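## Task

With one gripper holding the yellow sulfur ball, take a free grey peg in the other gripper and push it fully into one of the ball's empty holes so that it locks. Pegs already seated in the ball must stay where they are. At the end the holding gripper must still grip either the ball itself or a peg locked into it. Apart from that required hold, anything that stays in place only because the robot is holding it does not count.

## Robot and tools

ROBOT. Two arms, left_arm and right_arm, stand on opposite sides of a table. Each has six revolute joints (waist, shoulder, elbow, wrist pitch, wrist yaw, wrist roll) and a two-finger parallel gripper. Root links in the scene frame: left_arm at (-0.049, +0.528, +0.102) m, right_arm at (+0.050, -0.466, +0.079) m, so left_arm is on the +y side. The names do not refer to image sides.

FRAME. All poses use one scene frame. The origin is the table centre, +z is up, and the table surface is at z = +0.020 m. A gripper's fingers extend along its own +x axis and close along its own y axis. end_effector_position is the point midway between the finger pads, 3-4 cm short of the tips. Reported hand positions can be slightly wrong, especially when the arm is stretched out.

ROW FORMAT. Every motion command is a row of 16 plain numbers covering both arms, even if one stays still: left_arm x, y, z, qw, qx, qy, qz, opening, then right_arm in the same order. x, y, z (metres) and the quaternion (w first) form an absolute target pose for that gripper in the scene frame, not an offset. Opening runs from -1 to +1. +1 is fully open (0.088 m). Empty fingers touch at about -0.80, and values below that close no further. Closing fully from open takes at least about 0.5 s. A call is rejected, and nothing is sent, if any target lies more than 0.6 m from that arm's last reported position along any of its gripper's axes. To keep an arm still, resend the exact pose and opening from the last result before it stopped, and reuse the same commanded quaternion rather than the drifting reported one.

TOOLS.
- execute_actions {"actions": [...], "pictures": bool}. The list holds at most one item. An empty list just reports the state. {"rows": [[16 numbers], ...], "steps": n} runs up to 15 control steps of 1/30 s (default 15), one row per step, with the last row repeated. {"steps": n} without rows waits up to 300 steps, counted from the previous result.
- move {"target": [16 numbers], "speed": m/s}. Each gripper travels in a straight line toward its absolute target pose, and both paths finish together within 0.5-10 s. speed runs from 0.002 to 0.5, default 0.25, and turning is capped at twice that in rad/s. The opening is applied at the start. The paths ignore obstacles and the other arm, and grippers can lag, wander or overshoot the speed. The result adds a "move:" line with the ending: done, off_target, moving, held or fault. If only one arm is named, the other finished normally. limits=paced means a target was clipped. limits=held means a safety check blocked some steps, and the arm may then jump quickly. The result also gives each gripper's distance to its target.
- wait {"seconds": 0-10} lets the simulation run with no new command.
- zoom_image {"camera", "region": [x0, y0, x1, y1]} magnifies part of the latest image, up to 504x504 px. Cameras: cam_head_left, cam_head_right, cam_left_wrist, cam_right_wrist, each 672x504. Calibration is supplied for each, and wrist cameras follow their hand.
- read_manual {"section": "licences"} returns only licence text.
Ending a reply without any tool call also stops everything.

CONTROL BEHAVIOUR. On each step the commanded pose is clipped to within 70 mm and 16 degrees of the measured pose. Damped IK then favours position over orientation. After a short action an arm continues only to its last clipped pose, so distant targets need further commands. Joint friction can leave the gripper short of its target or slightly tilted, and tiny moves may not happen at all. Check the pose after each move and correct it. The simulation keeps running while you compose a reply.

RESULT LINES. The state line gives, for each arm, position, quat_wxyz and linear and angular velocities. grip_measured is the measured finger opening on the command scale, with a fixed per-gripper error of about 1 mm. When squeezing something hard it reads up to 0.061 narrower than the pads actually are. To grip securely, command about 0.07 below grip_measured. A smaller gap gives a lighter grip, and parts under about 3 mm wide get less force. HELD marks steps where a row was not sent in full. "pose unreachable" means the clearance check altered or blocked a command for the named arm. "Hand target" shows where the controller is currently driving each gripper. MOTOR HOT appears from 50 °C. At 95 °C an OVER-TEMPERATURE FAULT holds the arm, and if the motor has not cooled within 30-60 s, power is cut and the arm goes limp. A TORQUE FAULT, caused by contact load reaching a joint limit, freezes that arm for 10 s and drops the rest of the call. Load limits in N m: waist 16.6, shoulder 20.6, elbow 20.5, wrist pitch 5.42, wrist yaw 5.4, wrist roll 5.07. A carried object's weight adds to the load.

AVOID. Do not let the arms collide or push on each other. Do not knock or drop anything off the table. Avoid drops, slips, fast impacts and heavy pressing; contact is harder at higher speed and with targets set further past the surface. Loose objects may occasionally be nudged by outside disturbances. Keep holds short to limit motor heating, and move smoothly and efficiently.

Each tool is called after "Request:" in YAML: its name, and indented under it one key for each argument.

## Session

I'll start by looking at the scene's current state.

Request:
execute_actions:
  actions: []

Scene clock: 0.00 s of 4400.00 s.
left_arm: end_effector_position=(+0.2045, +0.1752, +0.3057) grip_measured=+0.003 end_effector_quat_wxyz=(+0.845, -0.004, -0.015, -0.535) end_effector_velocity=(-0.000, +0.000, +0.001) end_effector_angular_velocity=(-0.008, +0.022, +0.014) | right_arm: end_effector_position=(+0.0015, -0.1527, +0.4016) grip_measured=+1.000 end_effector_quat_wxyz=(+0.651, +0.015, -0.016, +0.759) end_effector_velocity=(-0.000, +0.001, -0.003) end_effector_angular_velocity=(-0.011, -0.009, +0.005)
Joint positions: left_arm=[0.279 1.622 0.644 1.008 0.274 0.001 0.039] | right_arm=[-0.003  0.855  0.655  0.245 -0.    -0.005  0.088]
Joint velocities: left_arm=[-0.007 -0.007 -0.002 -0.007 -0.022 -0.022 -0.   ] | right_arm=[-0.002  0.002 -0.002 -0.007 -0.007 -0.007 -0.   ]
Motor temperatures (°C, as the motors report them): left_arm=[23 21 23 21 23 21] | right_arm=[20 23 23 20 21 20]
Heat: left arm: hottest waist 23 °C (+0.0 °C/min); right arm: hottest shoulder 23 °C (+0.0 °C/min).
Hand target (left_arm): +0.204, +0.175, +0.306; +0.845, -0.004, -0.015, -0.535
Hand target (right_arm): +0.002, -0.153, +0.402; +0.651, +0.015, -0.016, +0.759

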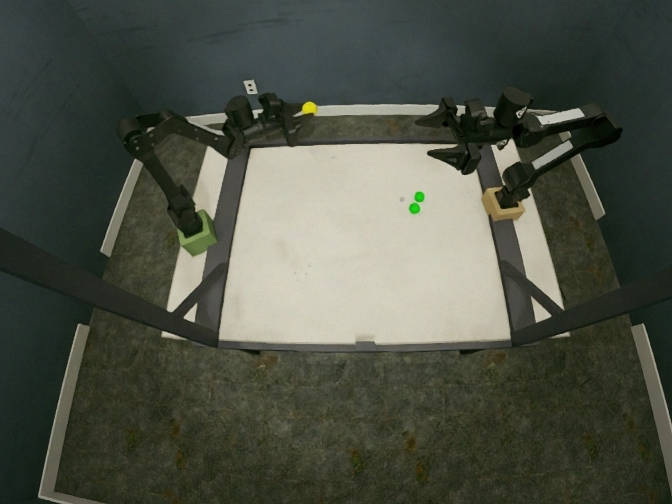

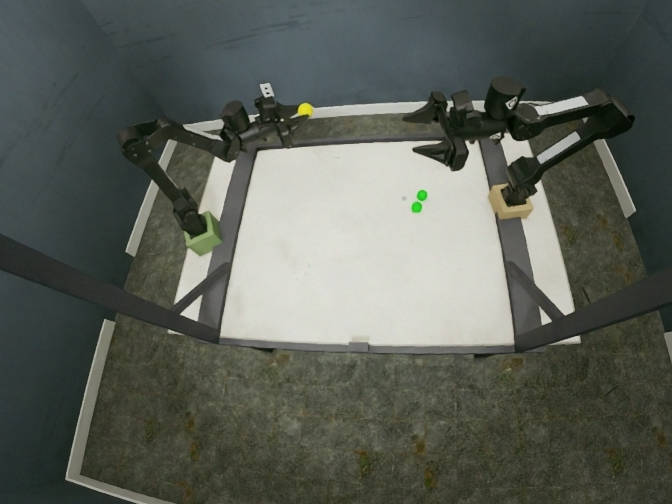

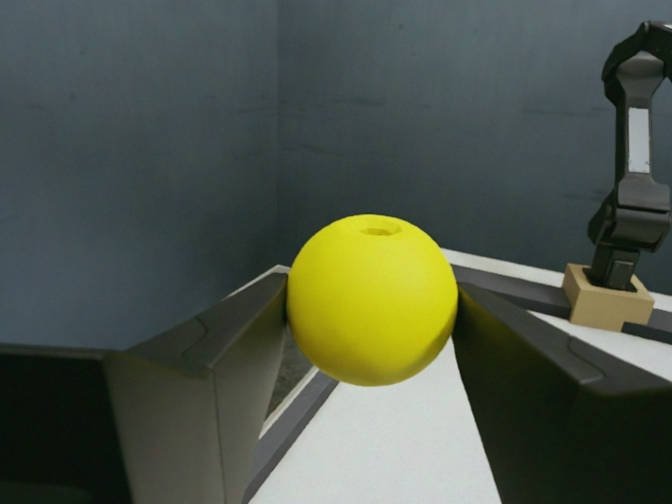

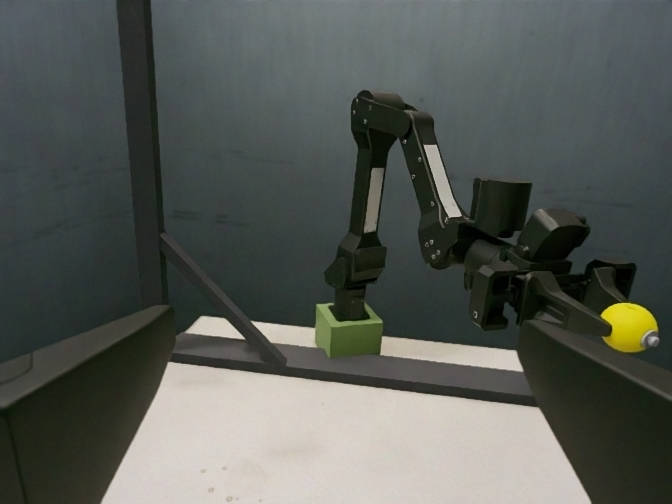

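Request:
zoom_image:
  camera: "cam_head_left"
  region: [370, 170, 450, 230]

Request:
zoom_image:
  camera: "cam_head_right"
  region: [370, 170, 450, 230]

Request:
zoom_image:
  camera: "cam_right_wrist"
  region: [572, 280, 672, 380]

Request:
zoom_image:
  camera: "cam_left_wrist"
  region: [260, 190, 500, 410]

Request:
zoom_image:
  camera: "cam_head_left"
  region: [270, 80, 350, 140]

Region (370, 170, 450, 230) of cam_head_left's 672x504 image, scaled by 6.300, with more detail than that image has; it fills the top 378 rows of this view, and the rest is white.

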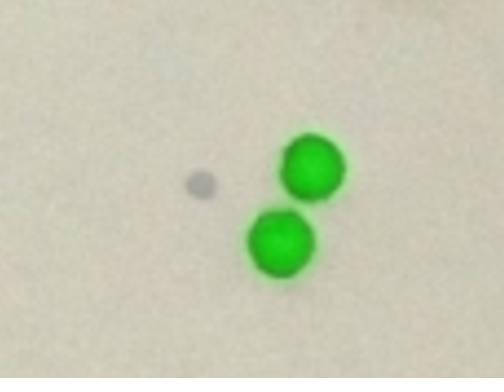

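Region (370, 170, 450, 230) of cam_head_right's 672x504 image, scaled by 6.300, with more detail than that image has; it fills the top 378 rows of this view, and the rest is white.

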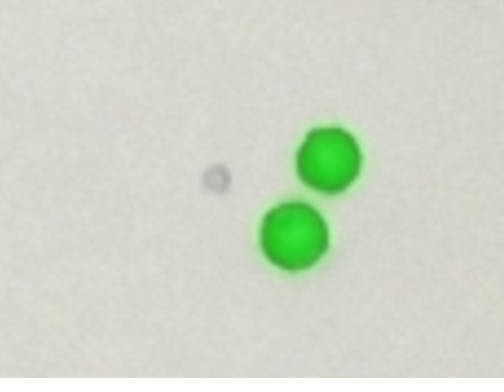

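Region (572, 280, 672, 380) of cam_right_wrist's 672x504 image, scaled by 5.040, with more detail than that image has.

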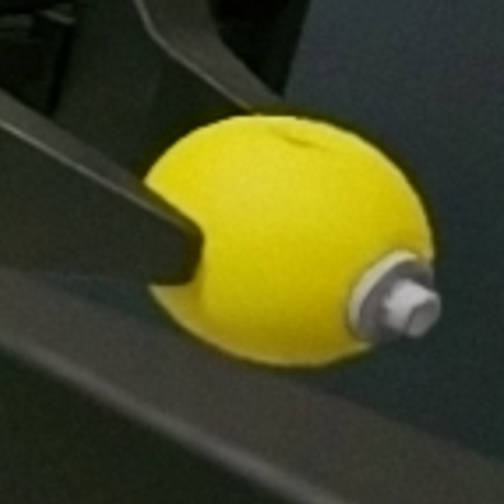

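Region (260, 190, 500, 410) of cam_left_wrist's 672x504 image, scaled by 2.100, with more detail than that image has; it fills the top 462 rows of this view, and the rest is white.

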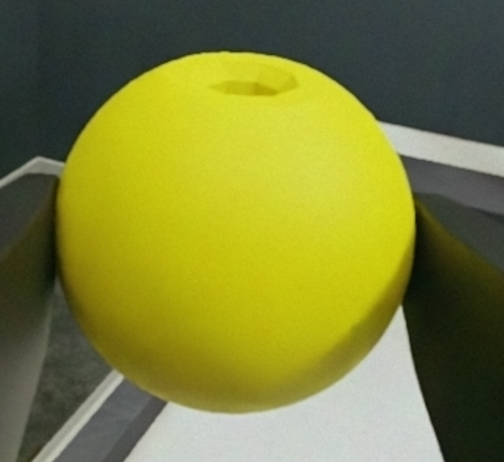

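Region (270, 80, 350, 140) of cam_head_left's 672x504 image, scaled by 6.300, with more detail than that image has; it fills the top 378 rows of this view, and the rest is white.

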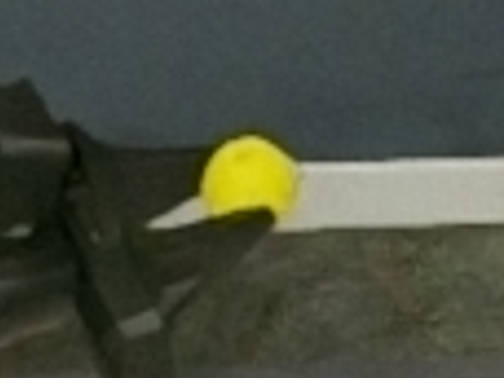

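Request:
move:
  target: [0.076, 0.10, 0.13, 0.7898, 0.0889, 0.1180, -0.5952, -0.07, 0.0735, -0.116, 0.15, 0.5721, 0.4156, 0.5721, -0.4156, 0.0]
  speed: 0.3

Scene clock: 112.33 s of 4400.00 s.
left_arm: end_effector_position=(+0.0764, +0.1011, +0.1316) grip_measured=+0.003 end_effector_quat_wxyz=(+0.790, +0.090, +0.116, -0.595) end_effector_velocity=(-0.003, +0.001, -0.004) end_effector_angular_velocity=(+0.019, +0.015, -0.007) | right_arm: end_effector_position=(+0.0735, -0.1184, +0.1527) grip_measured=+0.003 end_effector_quat_wxyz=(+0.572, +0.414, +0.577, -0.411) end_effector_velocity=(-0.002, -0.001, +0.003) end_effector_angular_velocity=(+0.004, +0.022, -0.010)
Joint positions: left_arm=[-0.149  2.099  0.625  1.179  0.007  0.007  0.039] | right_arm=[-0.226  1.888  1.396 -1.072 -0.003  2.748  0.039]
Joint velocities: left_arm=[-0.002 -0.002 -0.002 -0.022  0.007 -0.007 -0.   ] | right_arm=[-0.002 -0.007  0.002 -0.007 -0.022  0.007 -0.   ]
Motor temperatures (°C, as the motors report them): left_arm=[23 27 28 30 23 21] | right_arm=[20 25 32 30 21 20]
Heat: left arm: hottest wrist pitch 30 °C (+3.0 °C/min); right arm: hottest elbow 32 °C (+3.0 °C/min).
Hand target (left_arm): +0.076, +0.099, +0.130; +0.790, +0.089, +0.117, -0.595
Hand target (right_arm): +0.074, -0.117, +0.150; +0.572, +0.412, +0.575, -0.416
Off the commanded pose (left_arm): 0.002 m, 0 deg.
Off the commanded pose (right_arm): 0.004 m, 1 deg.
After step 90, 103.83 s passed at rest.
move: done
camera_calibration (this result's frames):
cam_left_wrist: T_world_to_cam=[[-0.954406, -0.297071, 0.0292973, 0.104706], [-0.210689, 0.600838, -0.771106, 0.0770136], [0.211471, -0.74212, -0.636033, 0.220406], [0, 0, 0, 1]] pos_world=[0.0695481, 0.1484, 0.196503]
cam_right_wrist: T_world_to_cam=[[-0.922212, -0.386349, 0.0160891, 0.0218901], [-0.360862, 0.874833, 0.32318, 0.113775], [-0.138936, 0.292235, -0.946201, 0.268709], [0, 0, 0, 1]] pos_world=[0.0985778, -0.169603, 0.217131]

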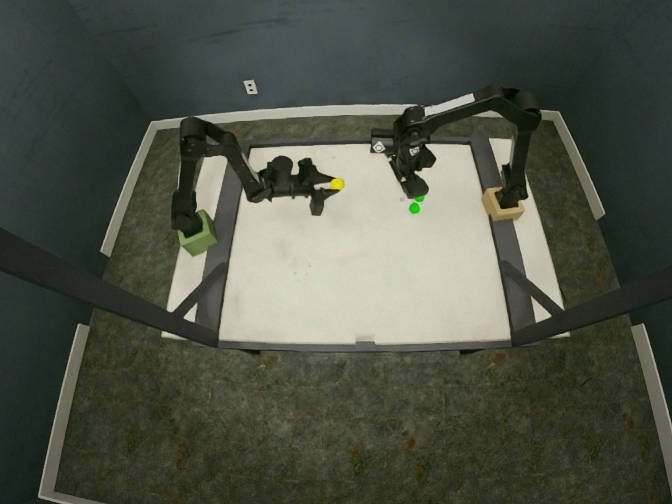

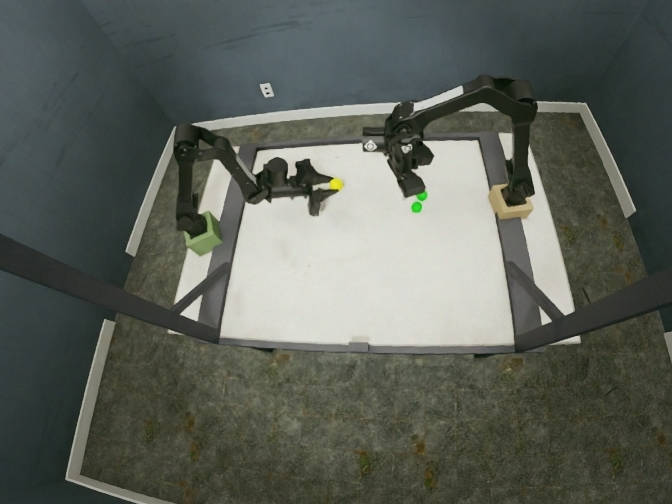

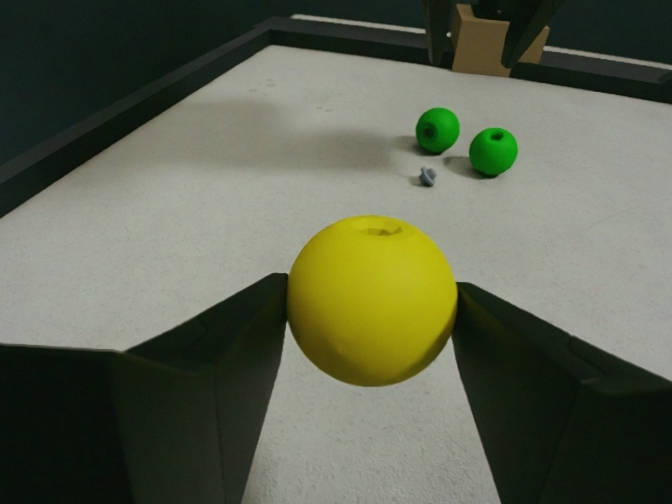

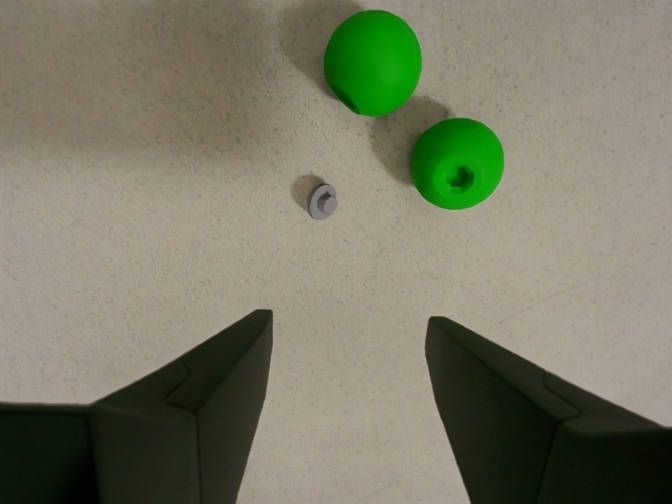

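Request:
zoom_image:
  camera: "cam_right_wrist"
  region: [282, 162, 362, 242]

Request:
zoom_image:
  camera: "cam_left_wrist"
  region: [398, 146, 458, 206]

Region (282, 162, 362, 242) of cam_right_wrist's 672x504 image, scaled by 6.300, with more detail than that image has.

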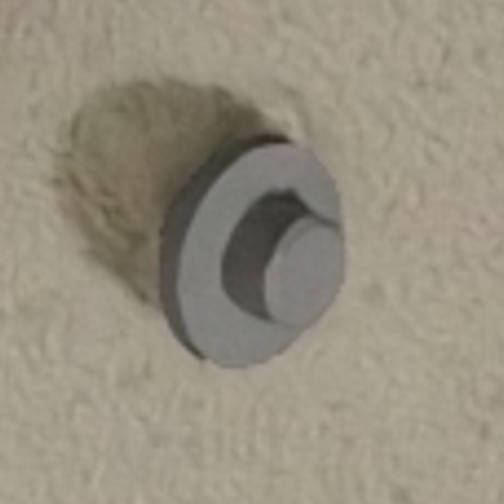

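Region (398, 146, 458, 206) of cam_left_wrist's 672x504 image, scaled by 8.400, with more detail than that image has.

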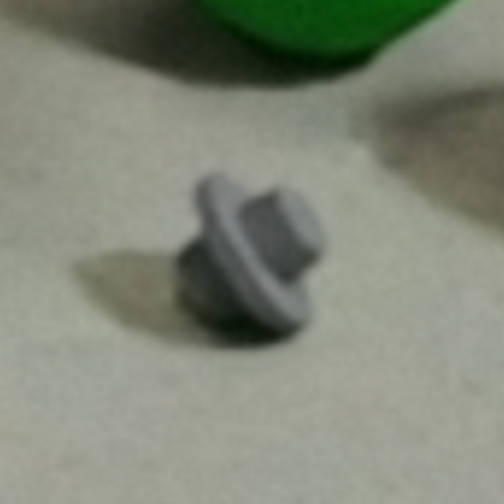

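Request:
move:
  target: [0.076, 0.10, 0.13, 0.7898, 0.0889, 0.1180, -0.5952, -0.07, 0.0916, -0.1266, 0.085, 0.5721, 0.4156, 0.5721, -0.4156, -0.06]
  speed: 0.1

Scene clock: 171.97 s of 4400.00 s.
left_arm: end_effector_position=(+0.0764, +0.1012, +0.1314) grip_measured=+0.003 end_effector_quat_wxyz=(+0.790, +0.090, +0.117, -0.595) end_effector_velocity=(-0.001, +0.002, -0.003) end_effector_angular_velocity=(+0.014, -0.005, +0.002) | right_arm: end_effector_position=(+0.0908, -0.1232, +0.0910) grip_measured=-0.057 end_effector_quat_wxyz=(+0.568, +0.421, +0.576, -0.410) end_effector_velocity=(+0.002, +0.001, +0.000) end_effector_angular_velocity=(+0.006, -0.009, +0.019)
Joint positions: left_arm=[-0.149  2.1    0.625  1.179  0.007  0.006  0.039] | right_arm=[-0.277  1.952  1.223 -0.822 -0.003  2.708  0.036]
Joint velocities: left_arm=[-0.002 -0.002 -0.007 -0.007 -0.007  0.007  0.   ] | right_arm=[-0.002 -0.002 -0.002  0.007  0.007 -0.022 -0.   ]
Motor temperatures (°C, as the motors report them): left_arm=[23 28 27 33 23 21] | right_arm=[20 31 32 24 21 20]
Heat: left arm: hottest wrist pitch 33 °C (+3.0 °C/min); right arm: hottest elbow 32 °C (+0.0 °C/min).
Hand target (left_arm): +0.076, +0.100, +0.130; +0.790, +0.089, +0.118, -0.595
Hand target (right_arm): +0.092, -0.127, +0.085; +0.572, +0.416, +0.572, -0.416
Off the commanded pose (left_arm): 0.002 m, 0 deg.
Off the commanded pose (right_arm): 0.007 m, 1 deg.
After step 90, 55.57 s passed at rest.
move: done
camera_calibration (this result's frames):
cam_left_wrist: T_world_to_cam=[[-0.954316, -0.297289, 0.0300212, 0.104631], [-0.211447, 0.600917, -0.770836, 0.076885], [0.21112, -0.741969, -0.636326, 0.220374], [0, 0, 0, 1]] pos_world=[0.0695822, 0.148415, 0.196355]
cam_right_wrist: T_world_to_cam=[[-0.926303, -0.376632, 0.0105456, 0.0390345], [-0.351929, 0.874867, 0.332798, 0.142457], [-0.134568, 0.30456, -0.942939, 0.215028], [0, 0, 0, 1]] pos_world=[0.115228, -0.175418, 0.154937]

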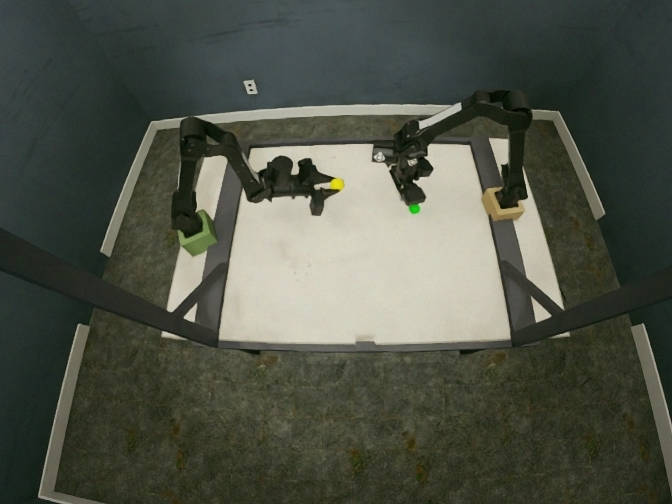

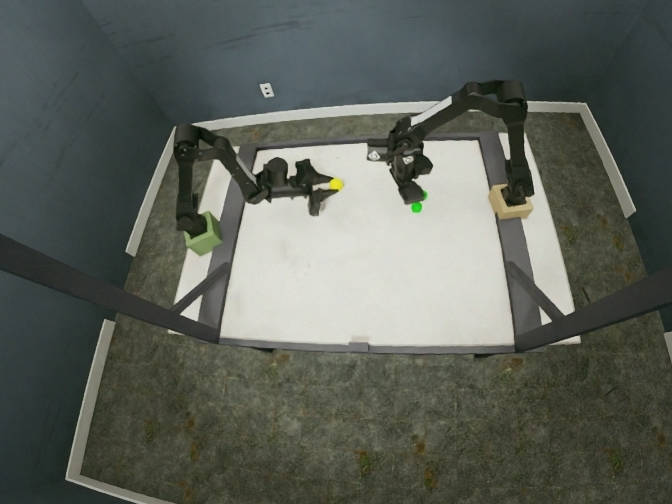

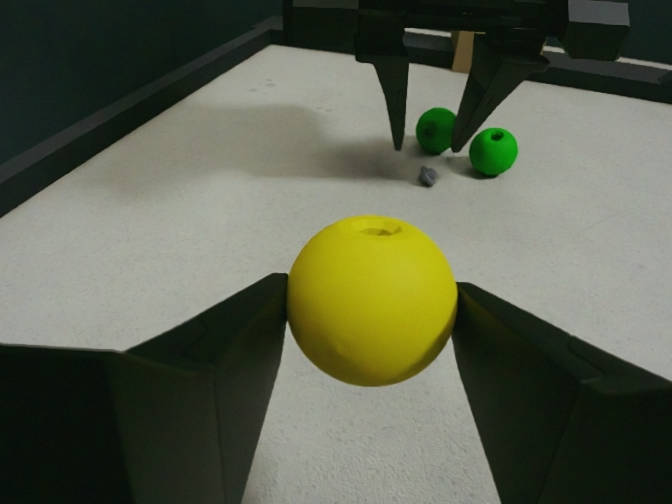

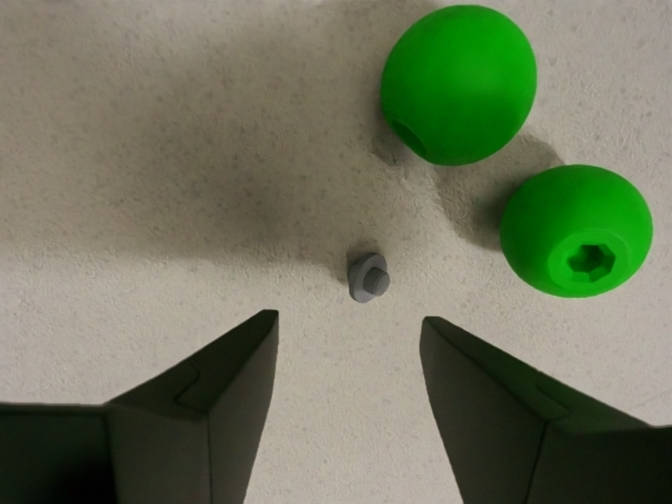

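Request:
move:
  target: [0.076, 0.10, 0.13, 0.7898, 0.0889, 0.1180, -0.5952, -0.07, 0.093, -0.1315, 0.067, 0.5721, 0.4156, 0.5721, -0.4156, -0.06]
  speed: 0.04

Request:
zoom_image:
  camera: "cam_left_wrist"
  region: [370, 110, 490, 210]

Scene clock: 183.57 s of 4400.00 s.
left_arm: end_effector_position=(+0.0764, +0.1012, +0.1314) grip_measured=+0.003 end_effector_quat_wxyz=(+0.790, +0.090, +0.117, -0.595) end_effector_velocity=(+0.002, +0.002, -0.003) end_effector_angular_velocity=(+0.014, -0.005, +0.007) | right_arm: end_effector_position=(+0.0920, -0.1274, +0.0733) grip_measured=-0.057 end_effector_quat_wxyz=(+0.568, +0.421, +0.577, -0.410) end_effector_velocity=(-0.001, -0.003, -0.001) end_effector_angular_velocity=(-0.009, +0.023, +0.000)
Joint positions: left_arm=[-0.149  2.1    0.625  1.179  0.007  0.006  0.039] | right_arm=[-0.282  1.972  1.17  -0.749 -0.003  2.702  0.036]
Joint velocities: left_arm=[ 0.002  0.002 -0.002 -0.007 -0.007  0.007 -0.   ] | right_arm=[-0.007  0.002 -0.002 -0.007 -0.022 -0.007 -0.   ]
Motor temperatures (°C, as the motors report them): left_arm=[23 28 27 34 23 21] | right_arm=[20 31 31 24 21 20]
Heat: left arm: hottest wrist pitch 34 °C (+3.0 °C/min); right arm: hottest shoulder 31 °C (-1.0 °C/min).
Hand target (left_arm): +0.076, +0.100, +0.130; +0.790, +0.089, +0.118, -0.595
Hand target (right_arm): +0.093, -0.132, +0.067; +0.572, +0.416, +0.572, -0.416
Off the commanded pose (left_arm): 0.002 m, 0 deg.
Off the commanded pose (right_arm): 0.008 m, 1 deg.
After step 90, 7.67 s passed at rest.
move: done
camera_calibration (this result's frames):
cam_left_wrist: T_world_to_cam=[[-0.954316, -0.297289, 0.0300212, 0.104631], [-0.211447, 0.600917, -0.770836, 0.076885], [0.21112, -0.741969, -0.636326, 0.220374], [0, 0, 0, 1]] pos_world=[0.0695822, 0.148415, 0.196355]
cam_right_wrist: T_world_to_cam=[[-0.926018, -0.377349, 0.00988036, 0.0386785], [-0.35268, 0.874218, 0.333706, 0.152373], [-0.134561, 0.305533, -0.942625, 0.199857], [0, 0, 0, 1]] pos_world=[0.116449, -0.179675, 0.137161]

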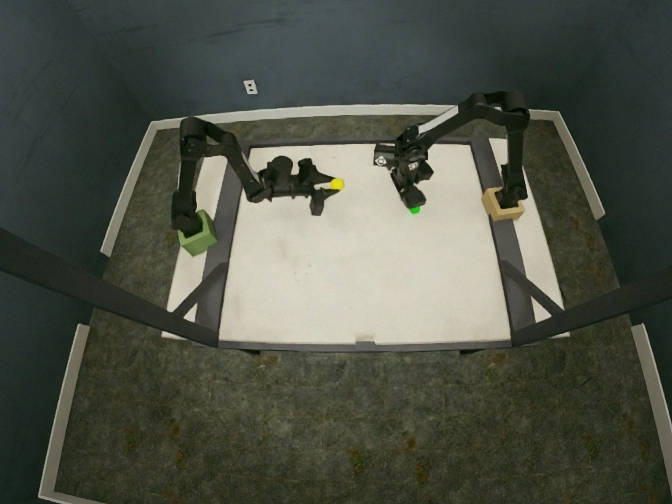

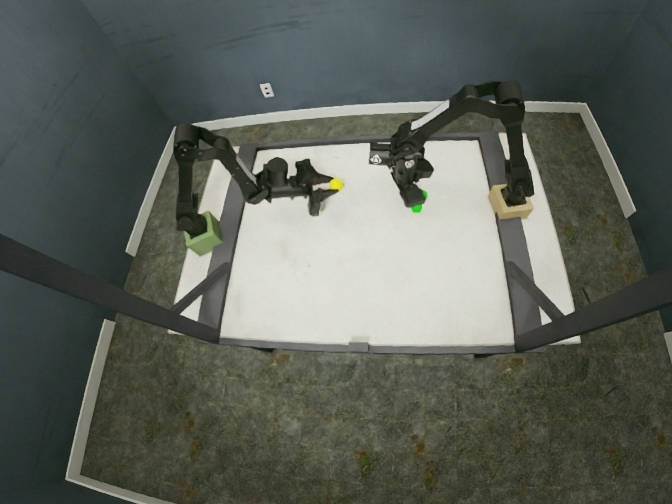

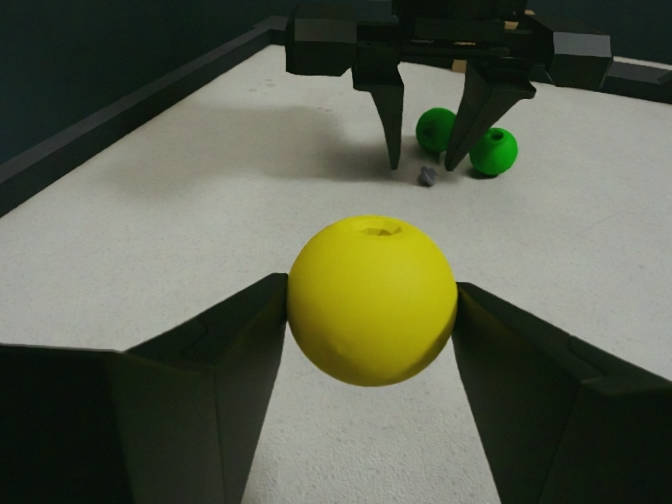

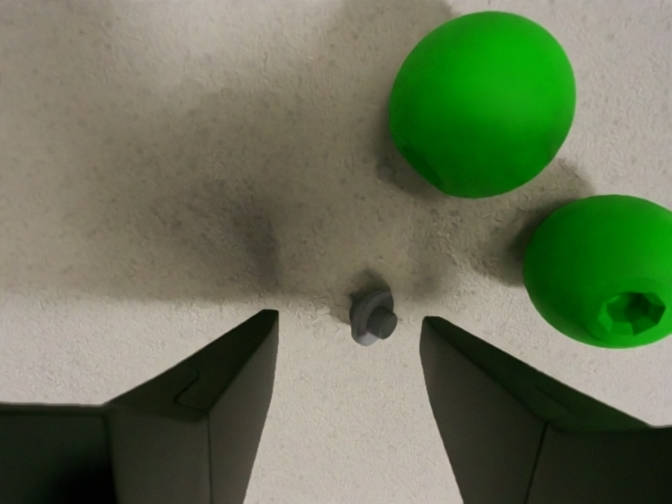

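Region (370, 110, 490, 210) of cam_left_wrist's 672x504 image, scaled by 4.200, with more detail than that image has.

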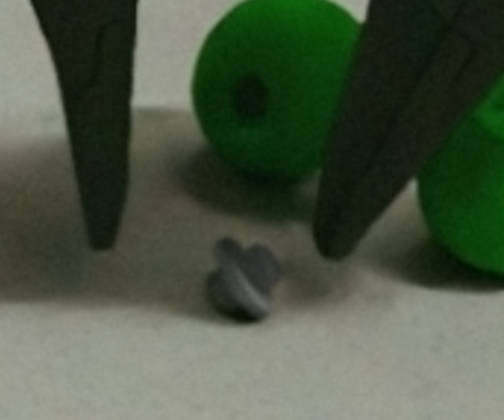

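Request:
move:
  target: [0.076, 0.10, 0.13, 0.7898, 0.0889, 0.1180, -0.5952, -0.07, 0.093, -0.1315, 0.0565, 0.5721, 0.4156, 0.5721, -0.4156, -0.06]
  speed: 0.02

Request:
zoom_image:
  camera: "cam_left_wrist"
  region: [380, 130, 480, 210]

Request:
zoom_image:
  camera: "cam_right_wrist"
  region: [250, 270, 470, 420]

Scene clock: 191.17 s of 4400.00 s.
left_arm: end_effector_position=(+0.0764, +0.1012, +0.1314) grip_measured=+0.003 end_effector_quat_wxyz=(+0.790, +0.090, +0.117, -0.595) end_effector_velocity=(+0.002, +0.001, +0.001) end_effector_angular_velocity=(+0.002, +0.001, +0.021) | right_arm: end_effector_position=(+0.0920, -0.1272, +0.0628) grip_measured=-0.057 end_effector_quat_wxyz=(+0.568, +0.421, +0.577, -0.410) end_effector_velocity=(-0.000, -0.000, +0.001) end_effector_angular_velocity=(-0.002, +0.007, +0.005)
Joint positions: left_arm=[-0.149  2.1    0.625  1.179  0.007  0.006  0.039] | right_arm=[-0.282  1.995  1.155 -0.711 -0.003  2.702  0.036]
Joint velocities: left_arm=[-0.002 -0.007 -0.002 -0.007 -0.022 -0.007 -0.   ] | right_arm=[-0.002 -0.002  0.002 -0.007 -0.007 -0.007  0.   ]
Motor temperatures (°C, as the motors report them): left_arm=[23 29 27 34 23 21] | right_arm=[20 31 30 24 21 20]
Heat: left arm: hottest wrist pitch 34 °C (+3.0 °C/min); right arm: hottest shoulder 31 °C (-1.0 °C/min).
Hand target (left_arm): +0.076, +0.100, +0.130; +0.790, +0.089, +0.118, -0.595
Hand target (right_arm): +0.093, -0.132, +0.057; +0.572, +0.415, +0.572, -0.416
Off the commanded pose (left_arm): 0.002 m, 0 deg.
Off the commanded pose (right_arm): 0.008 m, 1 deg.
After step 90, 3.47 s passed at rest.
move: done
camera_calibration (this result's frames):
cam_left_wrist: T_world_to_cam=[[-0.954272, -0.297392, 0.0303858, 0.10459], [-0.211784, 0.600816, -0.770823, 0.0769192], [0.21098, -0.74201, -0.636325, 0.220389], [0, 0, 0, 1]] pos_world=[0.0695997, 0.148421, 0.196352]
cam_right_wrist: T_world_to_cam=[[-0.926018, -0.377349, 0.00988036, 0.0388831], [-0.35268, 0.874218, 0.333706, 0.155724], [-0.134561, 0.305533, -0.942625, 0.189856], [0, 0, 0, 1]] pos_world=[0.116474, -0.179471, 0.126613]

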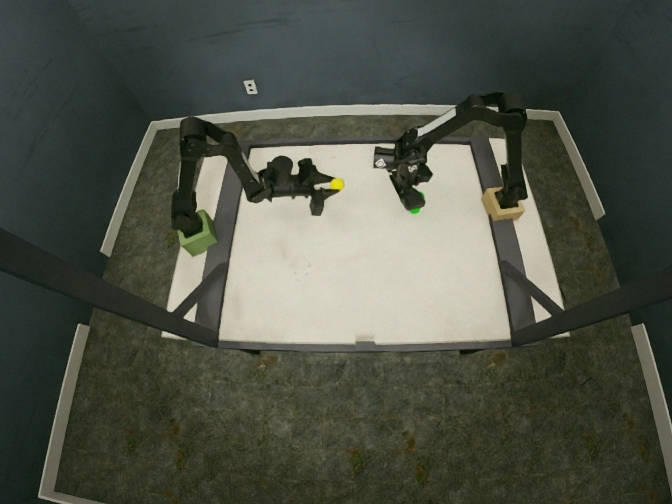

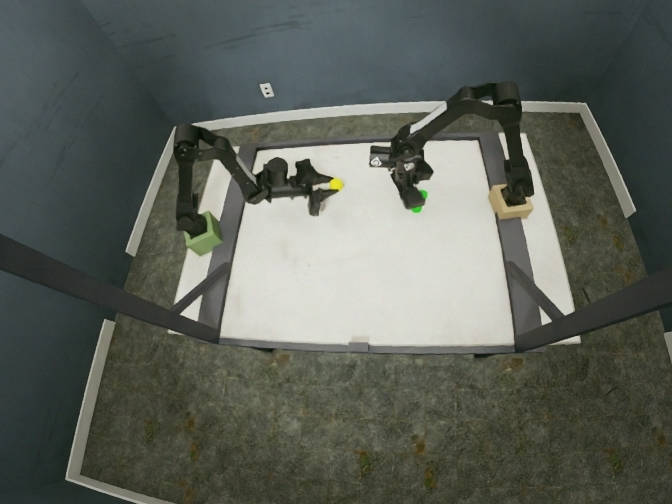

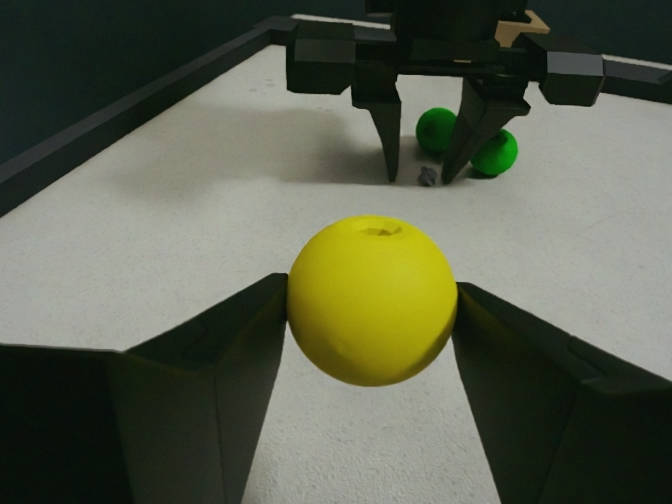

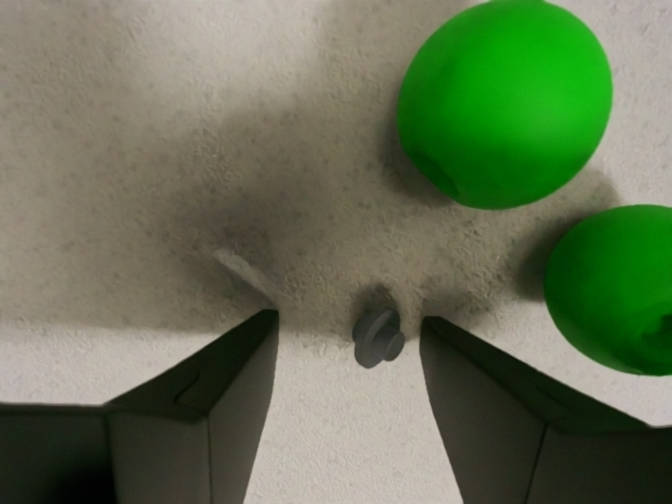

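Region (380, 130, 480, 210) of cam_left_wrist's 672x504 image, scaled by 5.040, with more detail than that image has; it fills the top 403 rows of this view, and the rest is white.

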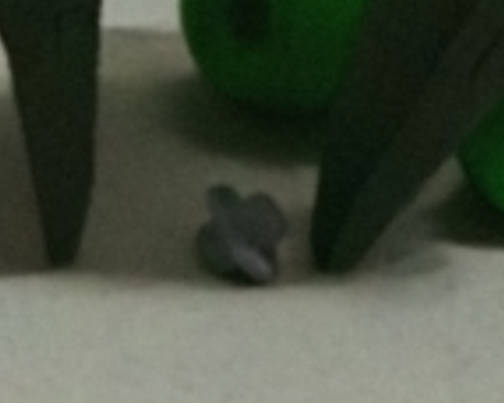

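Region (250, 270, 470, 420) of cam_right_wrist's 672x504 image, scaled by 2.291, with more detail than that image has; it fills the top 344 rows of this view, and the rest is white.

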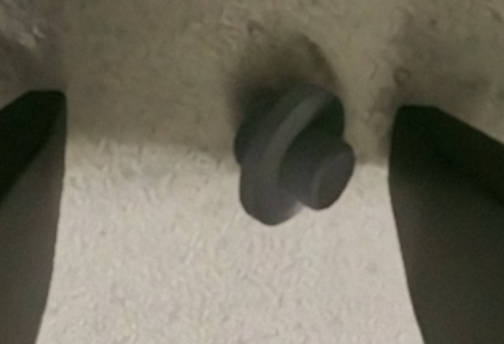

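Request:
execute_actions:
  actions:
    - {"rows": [[0.076,0.10,0.13,0.7898,0.0889,0.1180,-0.5952,-0.07,0.093,-0.1315,0.0565,0.5721,0.4156,0.5721,-0.4156,-0.08],[0.076,0.10,0.13,0.7898,0.0889,0.1180,-0.5952,-0.07,0.093,-0.1315,0.0565,0.5721,0.4156,0.5721,-0.4156,-0.10],[0.076,0.10,0.13,0.7898,0.0889,0.1180,-0.5952,-0.07,0.093,-0.1315,0.0565,0.5721,0.4156,0.5721,-0.4156,-0.12],[0.076,0.10,0.13,0.7898,0.0889,0.1180,-0.5952,-0.07,0.093,-0.1315,0.0565,0.5721,0.4156,0.5721,-0.4156,-0.14],[0.076,0.10,0.13,0.7898,0.0889,0.1180,-0.5952,-0.07,0.093,-0.1315,0.0565,0.5721,0.4156,0.5721,-0.4156,-0.16],[0.076,0.10,0.13,0.7898,0.0889,0.1180,-0.5952,-0.07,0.093,-0.1315,0.0565,0.5721,0.4156,0.5721,-0.4156,-0.18],[0.076,0.10,0.13,0.7898,0.0889,0.1180,-0.5952,-0.07,0.093,-0.1315,0.0565,0.5721,0.4156,0.5721,-0.4156,-0.20],[0.076,0.10,0.13,0.7898,0.0889,0.1180,-0.5952,-0.07,0.093,-0.1315,0.0565,0.5721,0.4156,0.5721,-0.4156,-0.212],[0.076,0.10,0.13,0.7898,0.0889,0.1180,-0.5952,-0.07,0.093,-0.1315,0.0565,0.5721,0.4156,0.5721,-0.4156,-0.224],[0.076,0.10,0.13,0.7898,0.0889,0.1180,-0.5952,-0.07,0.093,-0.1315,0.0565,0.5721,0.4156,0.5721,-0.4156,-0.236],[0.076,0.10,0.13,0.7898,0.0889,0.1180,-0.5952,-0.07,0.093,-0.1315,0.0565,0.5721,0.4156,0.5721,-0.4156,-0.248],[0.076,0.10,0.13,0.7898,0.0889,0.1180,-0.5952,-0.07,0.093,-0.1315,0.0565,0.5721,0.4156,0.5721,-0.4156,-0.26],[0.076,0.10,0.13,0.7898,0.0889,0.1180,-0.5952,-0.07,0.093,-0.1315,0.0565,0.5721,0.4156,0.5721,-0.4156,-0.272],[0.076,0.10,0.13,0.7898,0.0889,0.1180,-0.5952,-0.07,0.093,-0.1315,0.0565,0.5721,0.4156,0.5721,-0.4156,-0.284],[0.076,0.10,0.13,0.7898,0.0889,0.1180,-0.5952,-0.07,0.093,-0.1315,0.0565,0.5721,0.4156,0.5721,-0.4156,-0.296]], "steps": 15}
  pictures: false

Request:
wait:
  seconds: 0.2

Request:
zoom_image:
  camera: "cam_left_wrist"
  region: [380, 130, 480, 210]

Request:
zoom_image:
  camera: "cam_right_wrist"
  region: [250, 270, 470, 420]

Scene clock: 208.07 s of 4400.00 s.
left_arm: end_effector_position=(+0.0764, +0.1012, +0.1314) grip_measured=+0.003 end_effector_quat_wxyz=(+0.790, +0.090, +0.117, -0.595) end_effector_velocity=(+0.001, +0.004, -0.006) end_effector_angular_velocity=(+0.026, +0.008, +0.021) | right_arm: end_effector_position=(+0.0921, -0.1271, +0.0628) grip_measured=-0.263 end_effector_quat_wxyz=(+0.568, +0.421, +0.577, -0.410) end_effector_velocity=(+0.002, -0.002, +0.000) end_effector_angular_velocity=(-0.008, -0.007, +0.019)
Joint positions: left_arm=[-0.149  2.1    0.625  1.179  0.007  0.006  0.039] | right_arm=[-0.282  1.995  1.155 -0.71  -0.003  2.702  0.026]
Joint velocities: left_arm=[-0.002 -0.002 -0.007 -0.022 -0.022 -0.007 -0.   ] | right_arm=[-0.002 -0.002 -0.002 -0.007  0.007 -0.022 -0.018]
Motor temperatures (°C, as the motors report them): left_arm=[23 29 27 34 23 21] | right_arm=[20 32 29 23 21 20]
Heat: left arm: hottest wrist pitch 34 °C (+2.0 °C/min); right arm: hottest shoulder 32 °C (+0.0 °C/min).
Hand target (left_arm): +0.076, +0.100, +0.130; +0.790, +0.089, +0.118, -0.595
Hand target (right_arm): +0.093, -0.132, +0.057; +0.572, +0.415, +0.572, -0.416
Off the commanded pose (left_arm): 0.002 m, 0 deg.
Off the commanded pose (right_arm): 0.008 m, 1 deg.
Steps of this call (steps 1 to 90: nothing new was sent; then 13.40 s passed at rest; steps 91 to 105: all 15 steps of this action). Readings (end_effector_position):
91: left_arm (+0.0764, +0.1012, +0.1314) | right_arm (+0.0921, -0.1271, +0.0628)
92: left_arm (+0.0764, +0.1012, +0.1314) | right_arm (+0.0921, -0.1271, +0.0628)
94: left_arm (+0.0764, +0.1012, +0.1314) | right_arm (+0.0921, -0.1271, +0.0628)
98: left_arm (+0.0764, +0.1012, +0.1314) | right_arm (+0.0921, -0.1271, +0.0628)
105: the state above

Scene clock: 208.27 s of 4400.00 s.
left_arm: end_effector_position=(+0.0764, +0.1012, +0.1314) grip_measured=+0.003 end_effector_quat_wxyz=(+0.790, +0.090, +0.117, -0.595) end_effector_velocity=(-0.000, +0.001, -0.001) end_effector_angular_velocity=(+0.006, +0.007, +0.007) | right_arm: end_effector_position=(+0.0921, -0.1271, +0.0628) grip_measured=-0.290 end_effector_quat_wxyz=(+0.568, +0.421, +0.577, -0.410) end_effector_velocity=(-0.001, -0.002, +0.000) end_effector_angular_velocity=(-0.006, +0.008, -0.010)
Joint positions: left_arm=[-0.149  2.1    0.625  1.179  0.007  0.006  0.039] | right_arm=[-0.282  1.995  1.155 -0.71  -0.003  2.702  0.025]
Joint velocities: left_arm=[-0.002 -0.002 -0.002 -0.007 -0.007 -0.007  0.   ] | right_arm=[-0.002 -0.002 -0.002 -0.007 -0.007  0.007 -0.002]
Motor temperatures (°C, as the motors report them): left_arm=[23 29 27 34 23 21] | right_arm=[20 32 29 23 21 20]
Heat: left arm: hottest wrist pitch 34 °C (+2.0 °C/min); right arm: hottest shoulder 32 °C (+0.0 °C/min).
Hand target (left_arm): +0.076, +0.100, +0.130; +0.790, +0.089, +0.118, -0.595
Hand target (right_arm): +0.093, -0.132, +0.057; +0.572, +0.415, +0.572, -0.416
Off the commanded pose (left_arm): 0.002 m, 0 deg.
Off the commanded pose (right_arm): 0.008 m, 1 deg.
Steps of this call (steps 1 to 6: nothing new was sent). Readings (end_effector_position):
1: left_arm (+0.0764, +0.1012, +0.1314) | right_arm (+0.0921, -0.1271, +0.0628)
2: left_arm (+0.0764, +0.1012, +0.1314) | right_arm (+0.0921, -0.1271, +0.0628)
4: left_arm (+0.0764, +0.1012, +0.1314) | right_arm (+0.0921, -0.1271, +0.0628)
6: the state above
camera_calibration (this result's frames):
cam_left_wrist: T_world_to_cam=[[-0.954272, -0.297392, 0.0303858, 0.10459], [-0.211784, 0.600816, -0.770823, 0.0769192], [0.21098, -0.74201, -0.636325, 0.220389], [0, 0, 0, 1]] pos_world=[0.0695997, 0.148421, 0.196352]
cam_right_wrist: T_world_to_cam=[[-0.925875, -0.377706, 0.00968601, 0.0388775], [-0.353032, 0.873957, 0.334018, 0.155635], [-0.134626, 0.305839, -0.942517, 0.189871], [0, 0, 0, 1]] pos_world=[0.116501, -0.179404, 0.126596]

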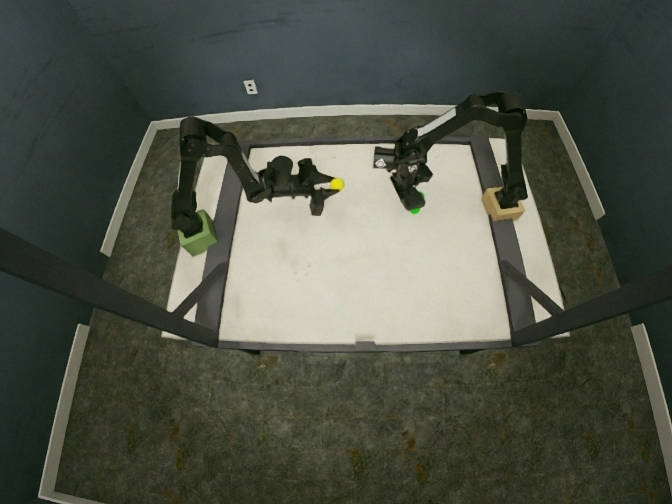

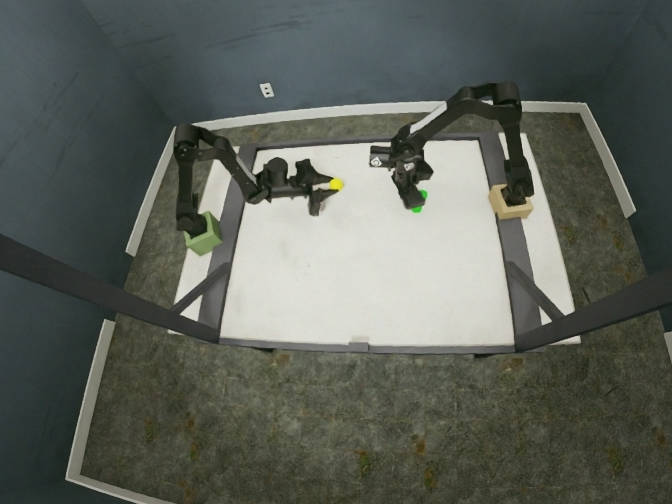

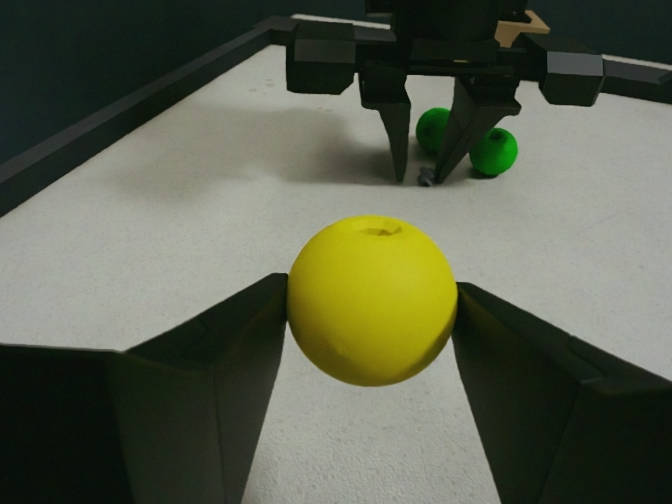

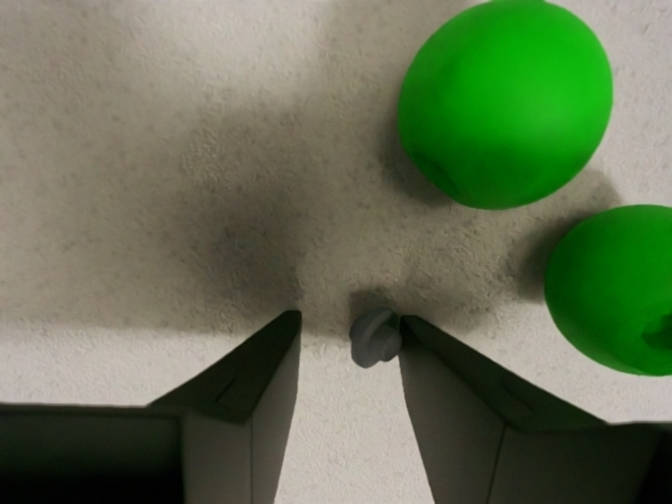

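Region (380, 130, 480, 210) of cam_left_wrist's 672x504 image, scaled by 5.040, with more detail than that image has; it fills the top 403 rows of this view, and the rest is white.

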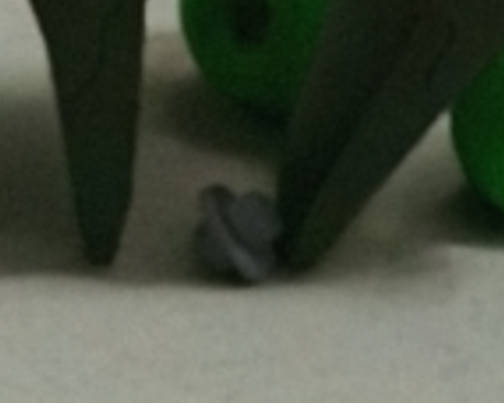

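Region (250, 270, 470, 420) of cam_right_wrist's 672x504 image, scaled by 2.291, with more detail than that image has; it fills the top 344 rows of this view, and the rest is white.

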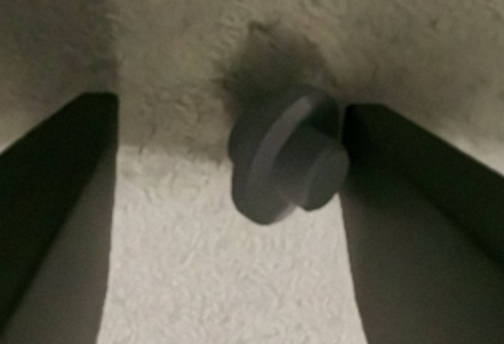

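Request:
execute_actions:
  actions:
    - {"rows": [[0.076,0.10,0.13,0.7898,0.0889,0.1180,-0.5952,-0.07,0.093,-0.1315,0.0570,0.5721,0.4156,0.5721,-0.4156,-0.296],[0.076,0.10,0.13,0.7898,0.0889,0.1180,-0.5952,-0.07,0.093,-0.1315,0.0575,0.5721,0.4156,0.5721,-0.4156,-0.296],[0.076,0.10,0.13,0.7898,0.0889,0.1180,-0.5952,-0.07,0.093,-0.1315,0.0580,0.5721,0.4156,0.5721,-0.4156,-0.296],[0.076,0.10,0.13,0.7898,0.0889,0.1180,-0.5952,-0.07,0.093,-0.1315,0.0585,0.5721,0.4156,0.5721,-0.4156,-0.296],[0.076,0.10,0.13,0.7898,0.0889,0.1180,-0.5952,-0.07,0.093,-0.1315,0.0590,0.5721,0.4156,0.5721,-0.4156,-0.296],[0.076,0.10,0.13,0.7898,0.0889,0.1180,-0.5952,-0.07,0.093,-0.1315,0.0595,0.5721,0.4156,0.5721,-0.4156,-0.296]], "steps": 12}
  pictures: false

Scene clock: 219.37 s of 4400.00 s.
left_arm: end_effector_position=(+0.0764, +0.1012, +0.1314) grip_measured=+0.003 end_effector_quat_wxyz=(+0.790, +0.090, +0.117, -0.595) end_effector_velocity=(-0.000, +0.001, -0.003) end_effector_angular_velocity=(+0.010, +0.008, +0.007) | right_arm: end_effector_position=(+0.0920, -0.1287, +0.0627) grip_measured=-0.293 end_effector_quat_wxyz=(+0.569, +0.419, +0.575, -0.412) end_effector_velocity=(-0.001, -0.006, -0.001) end_effector_angular_velocity=(-0.026, +0.011, +0.005)
Joint positions: left_arm=[-0.149  2.1    0.625  1.179  0.007  0.006  0.039] | right_arm=[-0.282  1.995  1.155 -0.717 -0.003  2.702  0.025]
Joint velocities: left_arm=[-0.002  0.002 -0.002 -0.007 -0.007 -0.007 -0.   ] | right_arm=[-0.002  0.002 -0.002 -0.022 -0.007 -0.007 -0.   ]
Motor temperatures (°C, as the motors report them): left_arm=[23 29 27 34 23 21] | right_arm=[20 32 29 23 21 20]
Heat: left arm: hottest wrist pitch 34 °C (+1.0 °C/min); right arm: hottest shoulder 32 °C (+0.0 °C/min).
Hand target (left_arm): +0.076, +0.100, +0.130; +0.790, +0.089, +0.118, -0.595
Hand target (right_arm): +0.093, -0.132, +0.060; +0.572, +0.416, +0.572, -0.416
Off the commanded pose (left_arm): 0.002 m, 0 deg.
Off the commanded pose (right_arm): 0.004 m, 1 deg.
Steps of this call (steps 1 to 90: nothing new was sent; then 7.70 s passed at rest; steps 91 to 102: all 12 steps of this action). Readings (end_effector_position):
91: left_arm (+0.0764, +0.1012, +0.1314) | right_arm (+0.0922, -0.1271, +0.0628)
92: left_arm (+0.0764, +0.1012, +0.1314) | right_arm (+0.0922, -0.1271, +0.0628)
94: left_arm (+0.0764, +0.1012, +0.1314) | right_arm (+0.0922, -0.1272, +0.0628)
98: left_arm (+0.0764, +0.1012, +0.1314) | right_arm (+0.0920, -0.1284, +0.0627)
102: the state above

Request:
execute_actions:
  actions:
    - {"rows": [[0.076,0.10,0.13,0.7898,0.0889,0.1180,-0.5952,-0.07,0.093,-0.1315,0.0600,0.5721,0.4156,0.5721,-0.4156,-0.296],[0.076,0.10,0.13,0.7898,0.0889,0.1180,-0.5952,-0.07,0.093,-0.1315,0.0605,0.5721,0.4156,0.5721,-0.4156,-0.296],[0.076,0.10,0.13,0.7898,0.0889,0.1180,-0.5952,-0.07,0.093,-0.1315,0.0610,0.5721,0.4156,0.5721,-0.4156,-0.296],[0.076,0.10,0.13,0.7898,0.0889,0.1180,-0.5952,-0.07,0.093,-0.1315,0.0615,0.5721,0.4156,0.5721,-0.4156,-0.296],[0.076,0.10,0.13,0.7898,0.0889,0.1180,-0.5952,-0.07,0.093,-0.1315,0.0620,0.5721,0.4156,0.5721,-0.4156,-0.296],[0.076,0.10,0.13,0.7898,0.0889,0.1180,-0.5952,-0.07,0.093,-0.1315,0.0625,0.5721,0.4156,0.5721,-0.4156,-0.296]], "steps": 12}
  pictures: false

Scene clock: 229.27 s of 4400.00 s.
left_arm: end_effector_position=(+0.0764, +0.1012, +0.1314) grip_measured=+0.003 end_effector_quat_wxyz=(+0.790, +0.090, +0.117, -0.595) end_effector_velocity=(-0.000, +0.001, -0.001) end_effector_angular_velocity=(+0.002, +0.020, +0.011) | right_arm: end_effector_position=(+0.0917, -0.1310, +0.0627) grip_measured=-0.293 end_effector_quat_wxyz=(+0.571, +0.416, +0.574, -0.415) end_effector_velocity=(-0.004, -0.002, +0.000) end_effector_angular_velocity=(-0.005, +0.023, -0.005)
Joint positions: left_arm=[-0.149  2.1    0.625  1.179  0.007  0.006  0.039] | right_arm=[-0.282  1.995  1.155 -0.728 -0.003  2.702  0.025]
Joint velocities: left_arm=[-0.002 -0.002 -0.002 -0.007 -0.007 -0.022  0.   ] | right_arm=[ 0.002 -0.002 -0.002 -0.007 -0.022  0.007  0.   ]
Motor temperatures (°C, as the motors report them): left_arm=[23 29 27 34 23 21] | right_arm=[20 33 29 23 21 20]
Heat: left arm: hottest wrist pitch 34 °C (+1.0 °C/min); right arm: hottest shoulder 33 °C (+1.0 °C/min).
Hand target (left_arm): +0.076, +0.100, +0.130; +0.790, +0.089, +0.118, -0.595
Hand target (right_arm): +0.093, -0.131, +0.063; +0.572, +0.416, +0.572, -0.416
Off the commanded pose (left_arm): 0.002 m, 0 deg.
Off the commanded pose (right_arm): 0.001 m, 0 deg.
Steps of this call (steps 1 to 90: nothing new was sent; then 6.50 s passed at rest; steps 91 to 102: all 12 steps of this action). Readings (end_effector_position):
91: left_arm (+0.0764, +0.1012, +0.1314) | right_arm (+0.0920, -0.1288, +0.0627)
92: left_arm (+0.0764, +0.1012, +0.1314) | right_arm (+0.0920, -0.1289, +0.0627)
94: left_arm (+0.0764, +0.1012, +0.1314) | right_arm (+0.0919, -0.1296, +0.0627)
98: left_arm (+0.0764, +0.1012, +0.1314) | right_arm (+0.0917, -0.1307, +0.0627)
102: the state above


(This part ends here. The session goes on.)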